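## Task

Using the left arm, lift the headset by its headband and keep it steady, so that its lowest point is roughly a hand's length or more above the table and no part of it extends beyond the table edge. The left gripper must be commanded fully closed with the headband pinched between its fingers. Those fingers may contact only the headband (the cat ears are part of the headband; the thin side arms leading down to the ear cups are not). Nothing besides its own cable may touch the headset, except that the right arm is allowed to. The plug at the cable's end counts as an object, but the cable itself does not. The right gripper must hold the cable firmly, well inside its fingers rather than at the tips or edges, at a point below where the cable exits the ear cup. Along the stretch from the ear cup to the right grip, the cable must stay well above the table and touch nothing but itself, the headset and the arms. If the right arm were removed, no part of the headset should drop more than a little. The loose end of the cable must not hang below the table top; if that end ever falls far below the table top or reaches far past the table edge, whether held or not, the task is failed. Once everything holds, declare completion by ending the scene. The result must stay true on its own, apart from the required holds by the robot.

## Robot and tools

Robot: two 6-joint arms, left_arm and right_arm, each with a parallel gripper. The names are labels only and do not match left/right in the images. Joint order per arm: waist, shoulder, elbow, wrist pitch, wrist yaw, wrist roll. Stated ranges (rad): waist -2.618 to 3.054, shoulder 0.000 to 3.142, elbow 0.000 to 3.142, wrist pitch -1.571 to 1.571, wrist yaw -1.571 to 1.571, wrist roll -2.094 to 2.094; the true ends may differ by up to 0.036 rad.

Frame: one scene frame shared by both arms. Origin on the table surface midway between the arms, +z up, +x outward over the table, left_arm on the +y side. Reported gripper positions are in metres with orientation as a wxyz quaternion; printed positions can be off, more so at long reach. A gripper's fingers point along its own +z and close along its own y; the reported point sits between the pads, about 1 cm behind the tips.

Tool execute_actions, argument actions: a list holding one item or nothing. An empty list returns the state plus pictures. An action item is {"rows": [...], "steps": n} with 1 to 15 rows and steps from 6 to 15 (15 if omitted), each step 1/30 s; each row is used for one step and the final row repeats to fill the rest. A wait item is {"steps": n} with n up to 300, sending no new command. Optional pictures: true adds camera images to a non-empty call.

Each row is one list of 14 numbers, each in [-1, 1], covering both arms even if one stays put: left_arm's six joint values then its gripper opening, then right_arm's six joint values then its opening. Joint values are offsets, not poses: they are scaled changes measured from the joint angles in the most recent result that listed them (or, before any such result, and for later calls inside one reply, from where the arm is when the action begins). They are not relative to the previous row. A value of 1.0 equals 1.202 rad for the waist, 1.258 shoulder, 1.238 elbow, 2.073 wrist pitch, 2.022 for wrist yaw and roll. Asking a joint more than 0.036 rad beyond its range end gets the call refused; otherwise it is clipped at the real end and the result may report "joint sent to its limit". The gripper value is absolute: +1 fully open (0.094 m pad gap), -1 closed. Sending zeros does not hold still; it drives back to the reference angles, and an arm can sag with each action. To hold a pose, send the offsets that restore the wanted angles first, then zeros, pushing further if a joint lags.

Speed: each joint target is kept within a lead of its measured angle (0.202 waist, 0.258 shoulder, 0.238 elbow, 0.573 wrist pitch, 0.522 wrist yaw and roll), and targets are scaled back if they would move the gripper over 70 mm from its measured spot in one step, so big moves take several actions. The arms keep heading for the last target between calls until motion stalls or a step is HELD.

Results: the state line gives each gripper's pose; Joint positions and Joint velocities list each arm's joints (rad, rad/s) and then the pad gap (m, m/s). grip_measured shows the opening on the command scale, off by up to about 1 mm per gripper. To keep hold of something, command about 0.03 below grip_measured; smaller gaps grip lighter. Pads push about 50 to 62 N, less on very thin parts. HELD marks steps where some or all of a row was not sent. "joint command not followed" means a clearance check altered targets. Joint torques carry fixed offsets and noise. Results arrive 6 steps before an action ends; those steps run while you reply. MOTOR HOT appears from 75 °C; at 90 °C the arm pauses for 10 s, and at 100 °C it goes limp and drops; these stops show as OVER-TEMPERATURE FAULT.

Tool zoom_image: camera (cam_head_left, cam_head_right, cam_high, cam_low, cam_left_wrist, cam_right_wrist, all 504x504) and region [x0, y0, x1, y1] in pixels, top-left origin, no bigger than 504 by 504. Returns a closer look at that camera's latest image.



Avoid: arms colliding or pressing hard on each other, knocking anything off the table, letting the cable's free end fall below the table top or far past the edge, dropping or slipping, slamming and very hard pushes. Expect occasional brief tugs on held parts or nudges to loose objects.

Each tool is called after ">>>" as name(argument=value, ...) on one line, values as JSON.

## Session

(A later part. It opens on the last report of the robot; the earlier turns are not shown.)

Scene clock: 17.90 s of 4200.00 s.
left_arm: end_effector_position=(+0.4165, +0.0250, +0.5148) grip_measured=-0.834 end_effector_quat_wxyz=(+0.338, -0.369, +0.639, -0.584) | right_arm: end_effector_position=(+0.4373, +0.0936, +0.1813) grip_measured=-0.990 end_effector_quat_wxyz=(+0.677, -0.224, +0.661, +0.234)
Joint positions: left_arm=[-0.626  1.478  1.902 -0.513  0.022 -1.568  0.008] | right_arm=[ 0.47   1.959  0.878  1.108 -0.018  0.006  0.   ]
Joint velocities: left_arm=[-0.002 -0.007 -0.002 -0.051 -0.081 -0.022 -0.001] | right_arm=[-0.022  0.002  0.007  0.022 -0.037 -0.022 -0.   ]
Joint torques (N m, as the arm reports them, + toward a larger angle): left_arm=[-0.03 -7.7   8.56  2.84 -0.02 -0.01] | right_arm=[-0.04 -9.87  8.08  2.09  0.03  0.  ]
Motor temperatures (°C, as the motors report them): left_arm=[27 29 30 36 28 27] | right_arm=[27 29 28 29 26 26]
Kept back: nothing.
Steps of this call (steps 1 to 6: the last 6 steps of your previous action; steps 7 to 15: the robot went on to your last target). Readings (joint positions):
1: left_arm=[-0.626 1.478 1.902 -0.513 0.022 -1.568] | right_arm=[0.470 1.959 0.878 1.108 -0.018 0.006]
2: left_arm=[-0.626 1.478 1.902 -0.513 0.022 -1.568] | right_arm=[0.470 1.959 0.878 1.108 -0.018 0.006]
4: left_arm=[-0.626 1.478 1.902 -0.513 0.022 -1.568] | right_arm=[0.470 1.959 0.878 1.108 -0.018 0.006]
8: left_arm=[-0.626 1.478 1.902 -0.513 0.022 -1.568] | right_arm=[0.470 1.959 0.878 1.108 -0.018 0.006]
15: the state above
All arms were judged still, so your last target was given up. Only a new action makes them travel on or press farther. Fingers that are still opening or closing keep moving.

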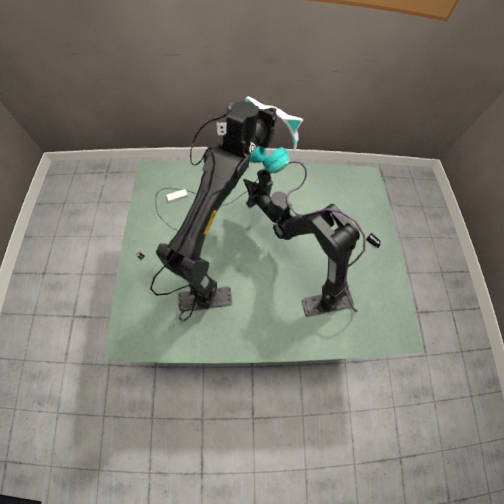

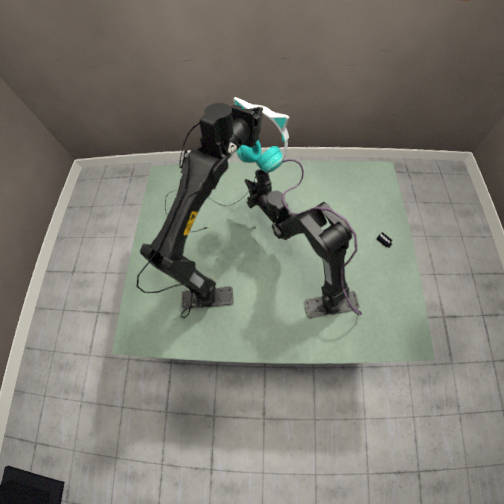

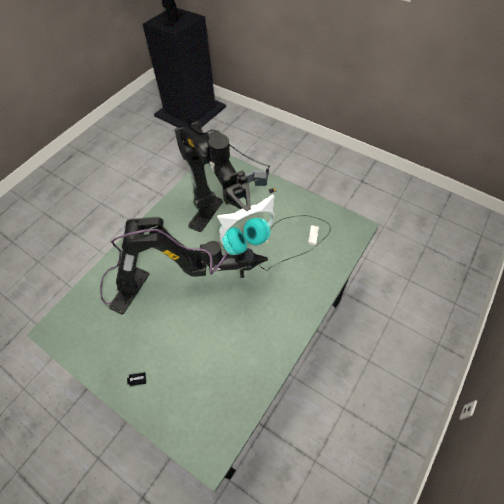

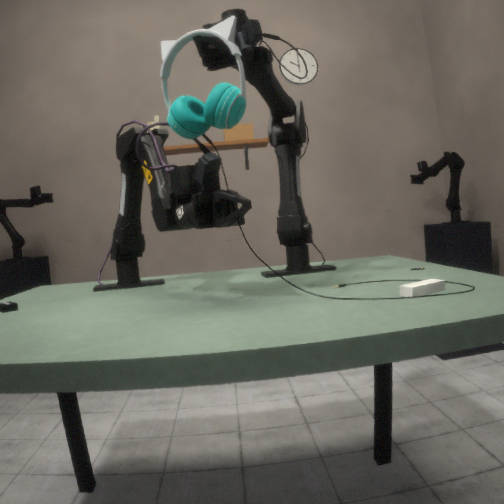

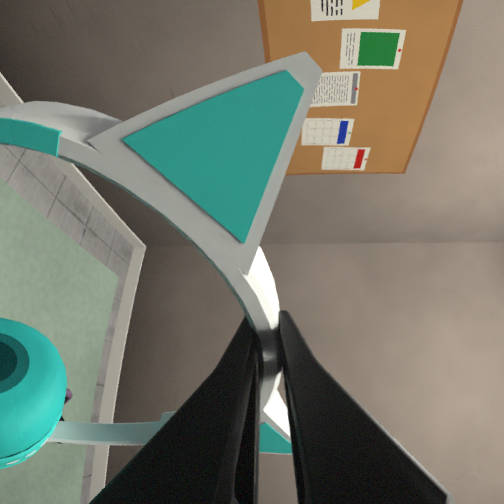

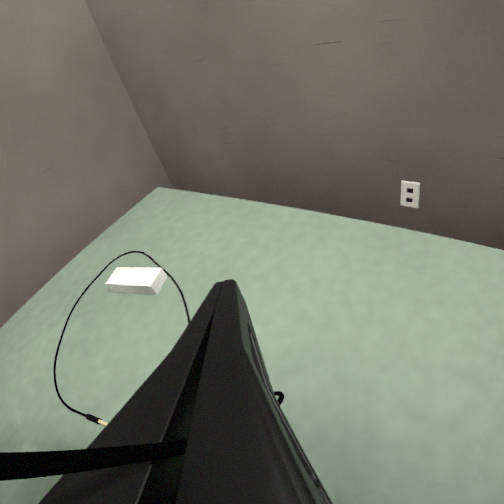

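>>> execute_actions(actions=[{"rows":[[0,-0.01,0.015,0.025,0,0,-1,0,-0.01,0.01,0,0,0,-0.5],[0,-0.01,0.015,0.025,0,0,-1,0,-0.01,0.01,0,0,0,0],[0,-0.01,0.015,0.025,0,0,-1,0,-0.01,0.01,0,0,0,0.2],[0,-0.01,0.015,0.025,0,0,-1,0,-0.01,0.01,0,0,0,0.2],[0,-0.01,0.015,0.025,0,0,-1,0,-0.03,-0.01,0,0,0,0.2],[0,-0.01,0.015,0.025,0,0,-1,0,-0.05,-0.03,0,0,0,0.2],[0,-0.01,0.015,0.025,0,0,-1,0,-0.07,-0.055,0,0,0,0.2]],"steps":14}])

>>> execute_actions(actions=[{"steps":15}], pictures=true)

>>> zoom_image(camera="cam_low", region=[150, 90, 330, 310])

Scene clock: 18.67 s of 4200.00 s.
left_arm: end_effector_position=(+0.4165, +0.0250, +0.5148) grip_measured=-0.834 end_effector_quat_wxyz=(+0.338, -0.369, +0.639, -0.584) | right_arm: end_effector_position=(+0.4301, +0.0882, +0.1794) grip_measured=+0.197 end_effector_quat_wxyz=(+0.672, -0.226, +0.666, +0.232)
Joint positions: left_arm=[-0.626  1.478  1.902 -0.513  0.022 -1.568  0.008] | right_arm=[ 0.47   1.928  0.839  1.1   -0.018  0.006  0.056]
Joint velocities: left_arm=[ 0.007 -0.012  0.007 -0.11  -0.022  0.037 -0.001] | right_arm=[ 0.002 -0.462 -0.545 -0.007  0.007 -0.037  0.001]
Joint torques (N m, as the arm reports them, + toward a larger angle): left_arm=[ 0.06 -7.72  8.6   2.84 -0.03  0.  ] | right_arm=[ -0.08 -10.98   7.25   2.19   0.02   0.  ]
Motor temperatures (°C, as the motors report them): left_arm=[27 29 30 37 28 27] | right_arm=[27 29 28 30 26 26]
Steps of this call (steps 1 to 15: nothing new was sent; steps 16 to 23: the first 8 steps of this action). Readings (joint positions):
16: left_arm=[-0.626 1.478 1.902 -0.513 0.022 -1.568] | right_arm=[0.470 1.959 0.878 1.107 -0.018 0.006]
17: left_arm=[-0.626 1.478 1.902 -0.513 0.022 -1.568] | right_arm=[0.470 1.959 0.878 1.107 -0.018 0.006]
19: left_arm=[-0.626 1.478 1.902 -0.513 0.022 -1.568] | right_arm=[0.470 1.959 0.878 1.105 -0.018 0.006]
23: the state above

Scene clock: 19.17 s of 4200.00 s.
left_arm: end_effector_position=(+0.4165, +0.0250, +0.5148) grip_measured=-0.834 end_effector_quat_wxyz=(+0.338, -0.369, +0.639, -0.584) | right_arm: end_effector_position=(+0.4250, +0.0844, +0.1838) grip_measured=+0.198 end_effector_quat_wxyz=(+0.673, -0.226, +0.664, +0.233)
Joint positions: left_arm=[-0.626  1.478  1.902 -0.513  0.022 -1.568  0.008] | right_arm=[ 0.47   1.899  0.815  1.1   -0.018  0.006  0.056]
Joint velocities: left_arm=[-0.002  0.022  0.002  0.022  0.007  0.007  0.001] | right_arm=[ 0.012 -0.022 -0.017 -0.022  0.007  0.007 -0.   ]
Joint torques (N m, as the arm reports them, + toward a larger angle): left_arm=[-0.01 -7.67  8.67  2.83 -0.01  0.01] | right_arm=[ -0.03 -10.65   6.37   2.13   0.03  -0.01]
Motor temperatures (°C, as the motors report them): left_arm=[27 29 30 37 28 27] | right_arm=[27 29 28 30 26 26]
Kept back: nothing.
Steps of this call (steps 1 to 6: the last 6 steps of your previous action; steps 7 to 15: the robot went on to your last target). Readings (joint positions):
1: left_arm=[-0.626 1.478 1.902 -0.513 0.022 -1.568] | right_arm=[0.470 1.915 0.824 1.100 -0.018 0.006]
2: left_arm=[-0.626 1.478 1.902 -0.513 0.022 -1.568] | right_arm=[0.470 1.906 0.817 1.100 -0.018 0.006]
4: left_arm=[-0.626 1.478 1.902 -0.513 0.022 -1.568] | right_arm=[0.470 1.900 0.815 1.100 -0.018 0.006]
8: left_arm=[-0.626 1.478 1.902 -0.513 0.022 -1.568] | right_arm=[0.470 1.899 0.815 1.100 -0.018 0.006]
15: the state above

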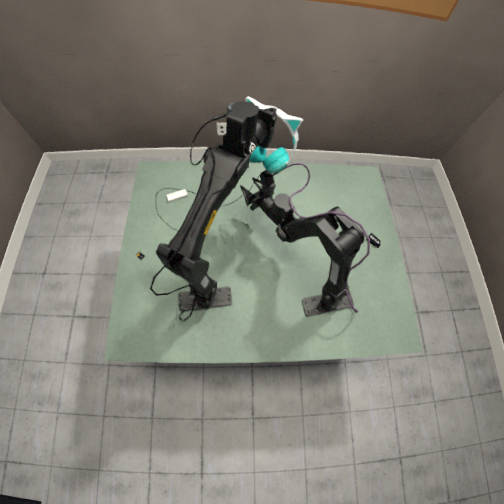

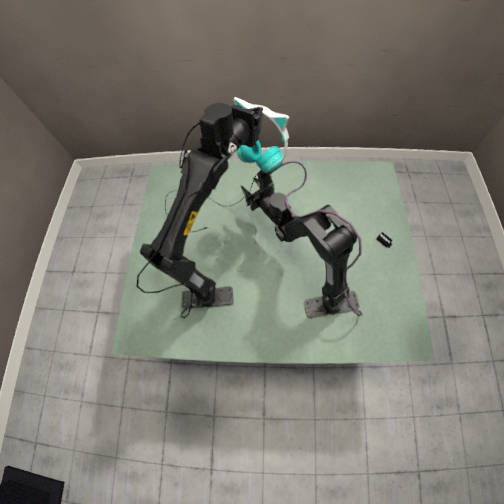

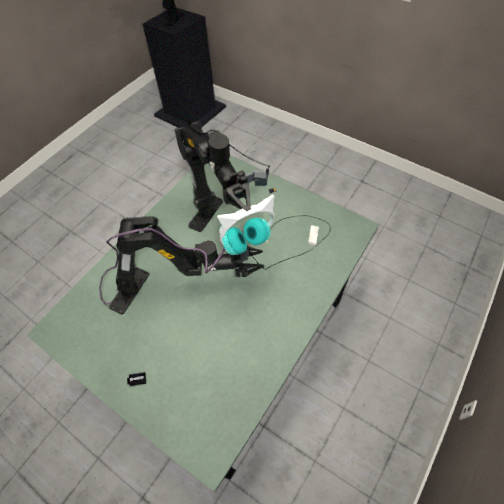

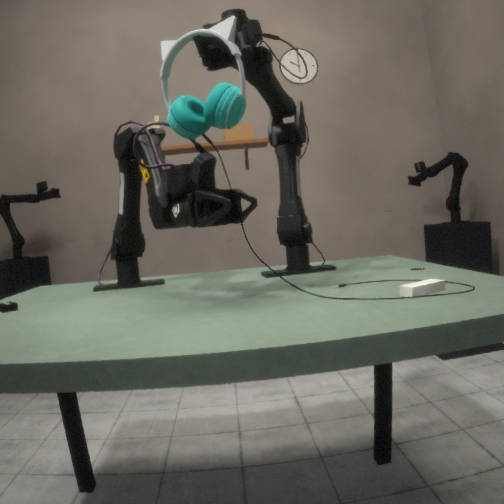

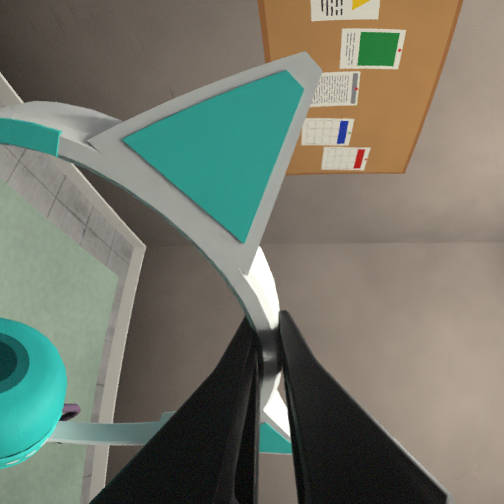

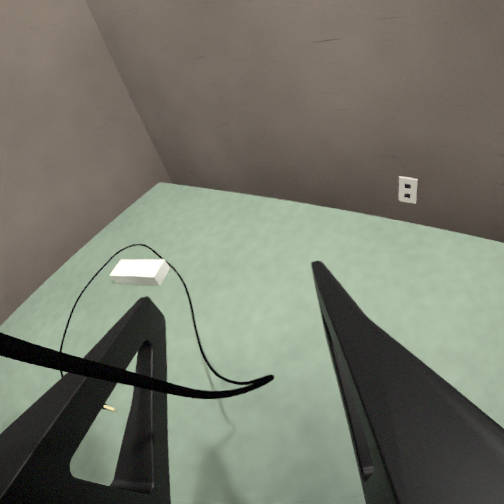

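Region (150, 90, 330, 310) of cam_low's 504x504 image, scaled by 2.291, with more detail than that image has; it fills the left 412 columns of this view, and the rest is white.

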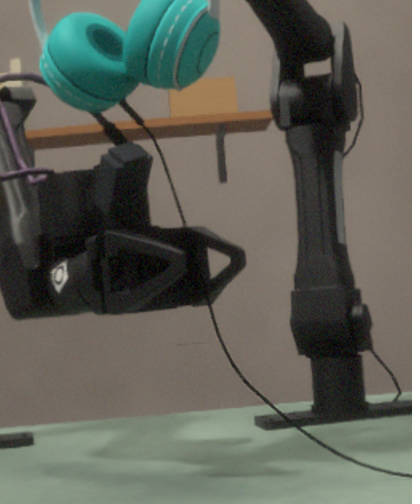

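>>> execute_actions(actions=[{"rows":[[0,-0.01,0.015,0.025,0,0,-1,0,-0.025,-0.005,0,0,0,0.2],[0,-0.01,0.015,0.025,0,0,-1,0,-0.045,-0.025,0,0,0,0.2],[0,-0.01,0.015,0.025,0,0,-1,0,-0.06,-0.045,0,0,0,0.2],[0,-0.01,0.015,0.025,0,0,-1,0,-0.06,-0.045,0,0,0,0.2],[0,-0.01,0.015,0.025,0,0,-1,0,-0.06,-0.045,0,0,0,0.2],[0,-0.01,0.015,0.025,0,0,-1,0,-0.06,-0.045,0,0,0,0.2],[0,-0.01,0.015,0.025,0,0,-1,0,-0.06,-0.045,0,0,0,-0.2],[0,-0.01,0.015,0.025,0,0,-1,0,-0.06,-0.045,0,0,0,-0.6],[0,-0.01,0.015,0.025,0,0,-1,0,-0.06,-0.045,0,0,0,-1]],"steps":15}])

>>> execute_actions(actions=[{"steps":15}], pictures=true)

>>> zoom_image(camera="cam_low", region=[150, 90, 330, 310])

Scene clock: 19.97 s of 4200.00 s.
left_arm: end_effector_position=(+0.4165, +0.0250, +0.5148) grip_measured=-0.834 end_effector_quat_wxyz=(+0.338, -0.369, +0.639, -0.584) | right_arm: end_effector_position=(+0.4151, +0.0770, +0.1849) grip_measured=-0.562 end_effector_quat_wxyz=(+0.671, -0.226, +0.667, +0.232)
Joint positions: left_arm=[-0.626  1.478  1.902 -0.513  0.022 -1.568  0.008] | right_arm=[ 0.47   1.852  0.765  1.094 -0.018  0.006  0.021]
Joint velocities: left_arm=[-0.002  0.012 -0.002 -0.007 -0.037 -0.051  0.001] | right_arm=[ 0.007 -0.002 -0.012 -0.007 -0.037  0.022 -0.421]
Joint torques (N m, as the arm reports them, + toward a larger angle): left_arm=[ 0.   -7.71  8.62  2.84 -0.02  0.01] | right_arm=[  0.01 -10.27   6.33   2.13   0.02   0.  ]
Motor temperatures (°C, as the motors report them): left_arm=[27 29 30 37 28 27] | right_arm=[27 29 28 30 26 26]
Steps of this call (steps 1 to 15: the robot went on to your last target; steps 16 to 24: the first 9 steps of this action). Readings (joint positions):
16: left_arm=[-0.626 1.478 1.902 -0.513 0.022 -1.568] | right_arm=[0.470 1.899 0.815 1.099 -0.018 0.006]
17: left_arm=[-0.626 1.478 1.902 -0.513 0.022 -1.568] | right_arm=[0.470 1.896 0.812 1.098 -0.018 0.006]
19: left_arm=[-0.626 1.478 1.902 -0.513 0.022 -1.568] | right_arm=[0.470 1.874 0.785 1.094 -0.018 0.006]
23: left_arm=[-0.626 1.478 1.902 -0.513 0.022 -1.568] | right_arm=[0.470 1.853 0.765 1.094 -0.018 0.006]
24: the state above

Scene clock: 20.47 s of 4200.00 s.
left_arm: end_effector_position=(+0.4165, +0.0250, +0.5148) grip_measured=-0.834 end_effector_quat_wxyz=(+0.338, -0.369, +0.639, -0.584) | right_arm: end_effector_position=(+0.4151, +0.0770, +0.1848) grip_measured=-0.979 end_effector_quat_wxyz=(+0.671, -0.227, +0.667, +0.232)
Joint positions: left_arm=[-0.626  1.478  1.902 -0.513  0.022 -1.568  0.008] | right_arm=[ 0.47   1.852  0.765  1.094 -0.018  0.006  0.001]
Joint velocities: left_arm=[-0.012  0.012  0.002 -0.037 -0.007  0.022 -0.   ] | right_arm=[-0.007  0.002  0.007  0.11  -0.022 -0.022  0.   ]
Joint torques (N m, as the arm reports them, + toward a larger angle): left_arm=[ 0.01 -7.73  8.61  2.84 -0.02  0.01] | right_arm=[ -0.02 -10.23   6.38   2.12   0.03   0.  ]
Motor temperatures (°C, as the motors report them): left_arm=[27 29 30 37 28 27] | right_arm=[27 29 28 30 26 26]
Kept back: nothing.
Steps of this call (steps 1 to 6: the last 6 steps of your previous action; steps 7 to 15: the robot went on to your last target). Readings (joint positions):
1: left_arm=[-0.626 1.478 1.902 -0.513 0.022 -1.568] | right_arm=[0.470 1.852 0.765 1.094 -0.018 0.006]
2: left_arm=[-0.626 1.478 1.902 -0.513 0.022 -1.568] | right_arm=[0.470 1.852 0.765 1.094 -0.018 0.006]
4: left_arm=[-0.626 1.478 1.902 -0.513 0.022 -1.568] | right_arm=[0.470 1.852 0.765 1.094 -0.018 0.006]
8: left_arm=[-0.626 1.478 1.902 -0.513 0.022 -1.568] | right_arm=[0.470 1.852 0.765 1.094 -0.018 0.006]
15: the state above
All arms were judged still, so your last target was given up. Only a new action makes them travel on or press farther. Fingers that are still opening or closing keep moving.

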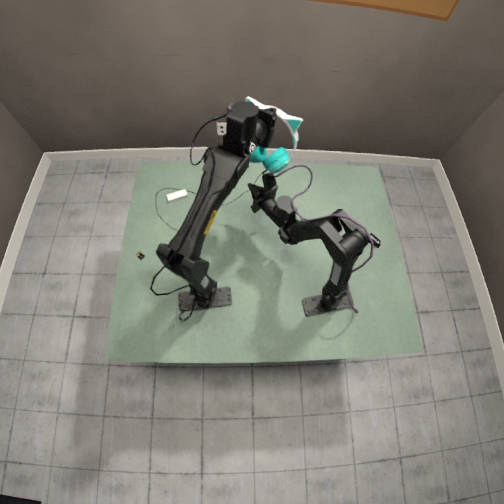

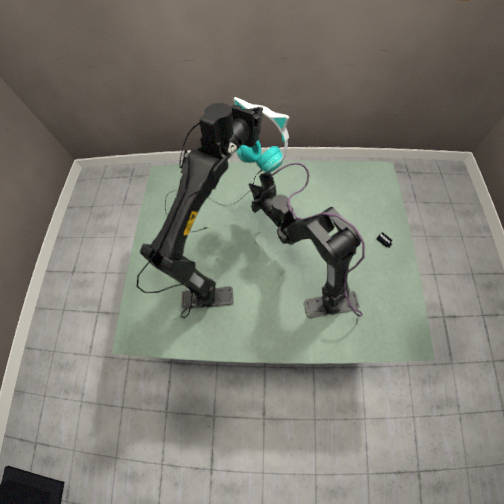

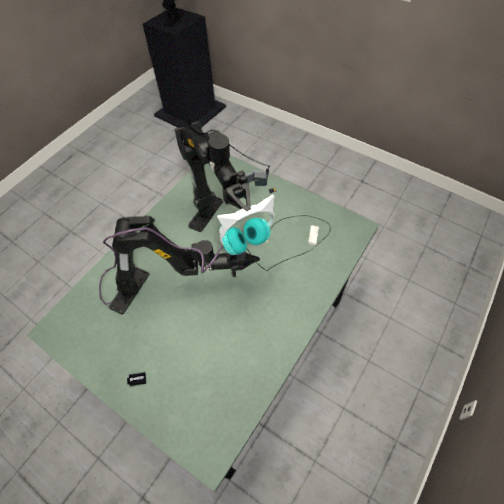

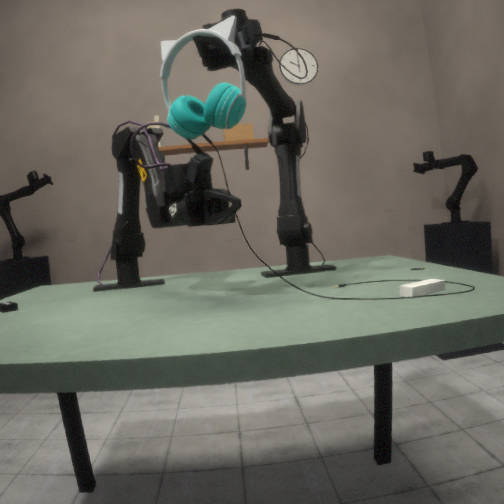

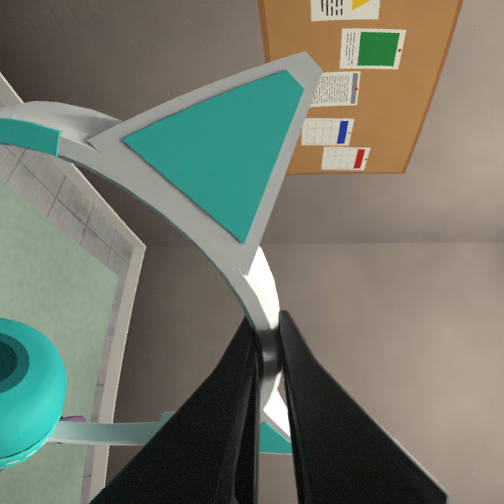

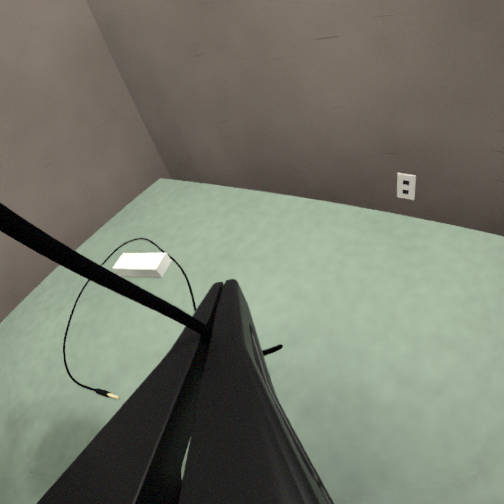

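Region (150, 90, 330, 310) of cam_low's 504x504 image, scaled by 2.291, with more detail than that image has; it fills the left 412 columns of this view, and the rest is white.

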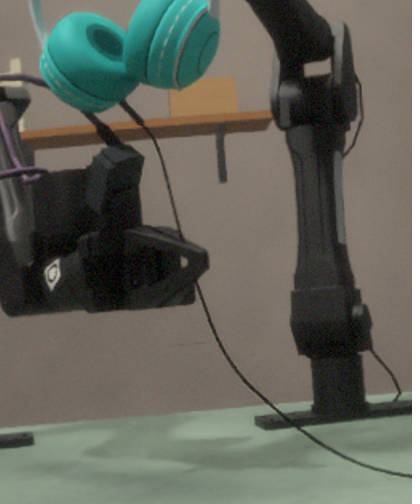

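>>> finished_scene(scene=2)

The scene is finished: the task was done.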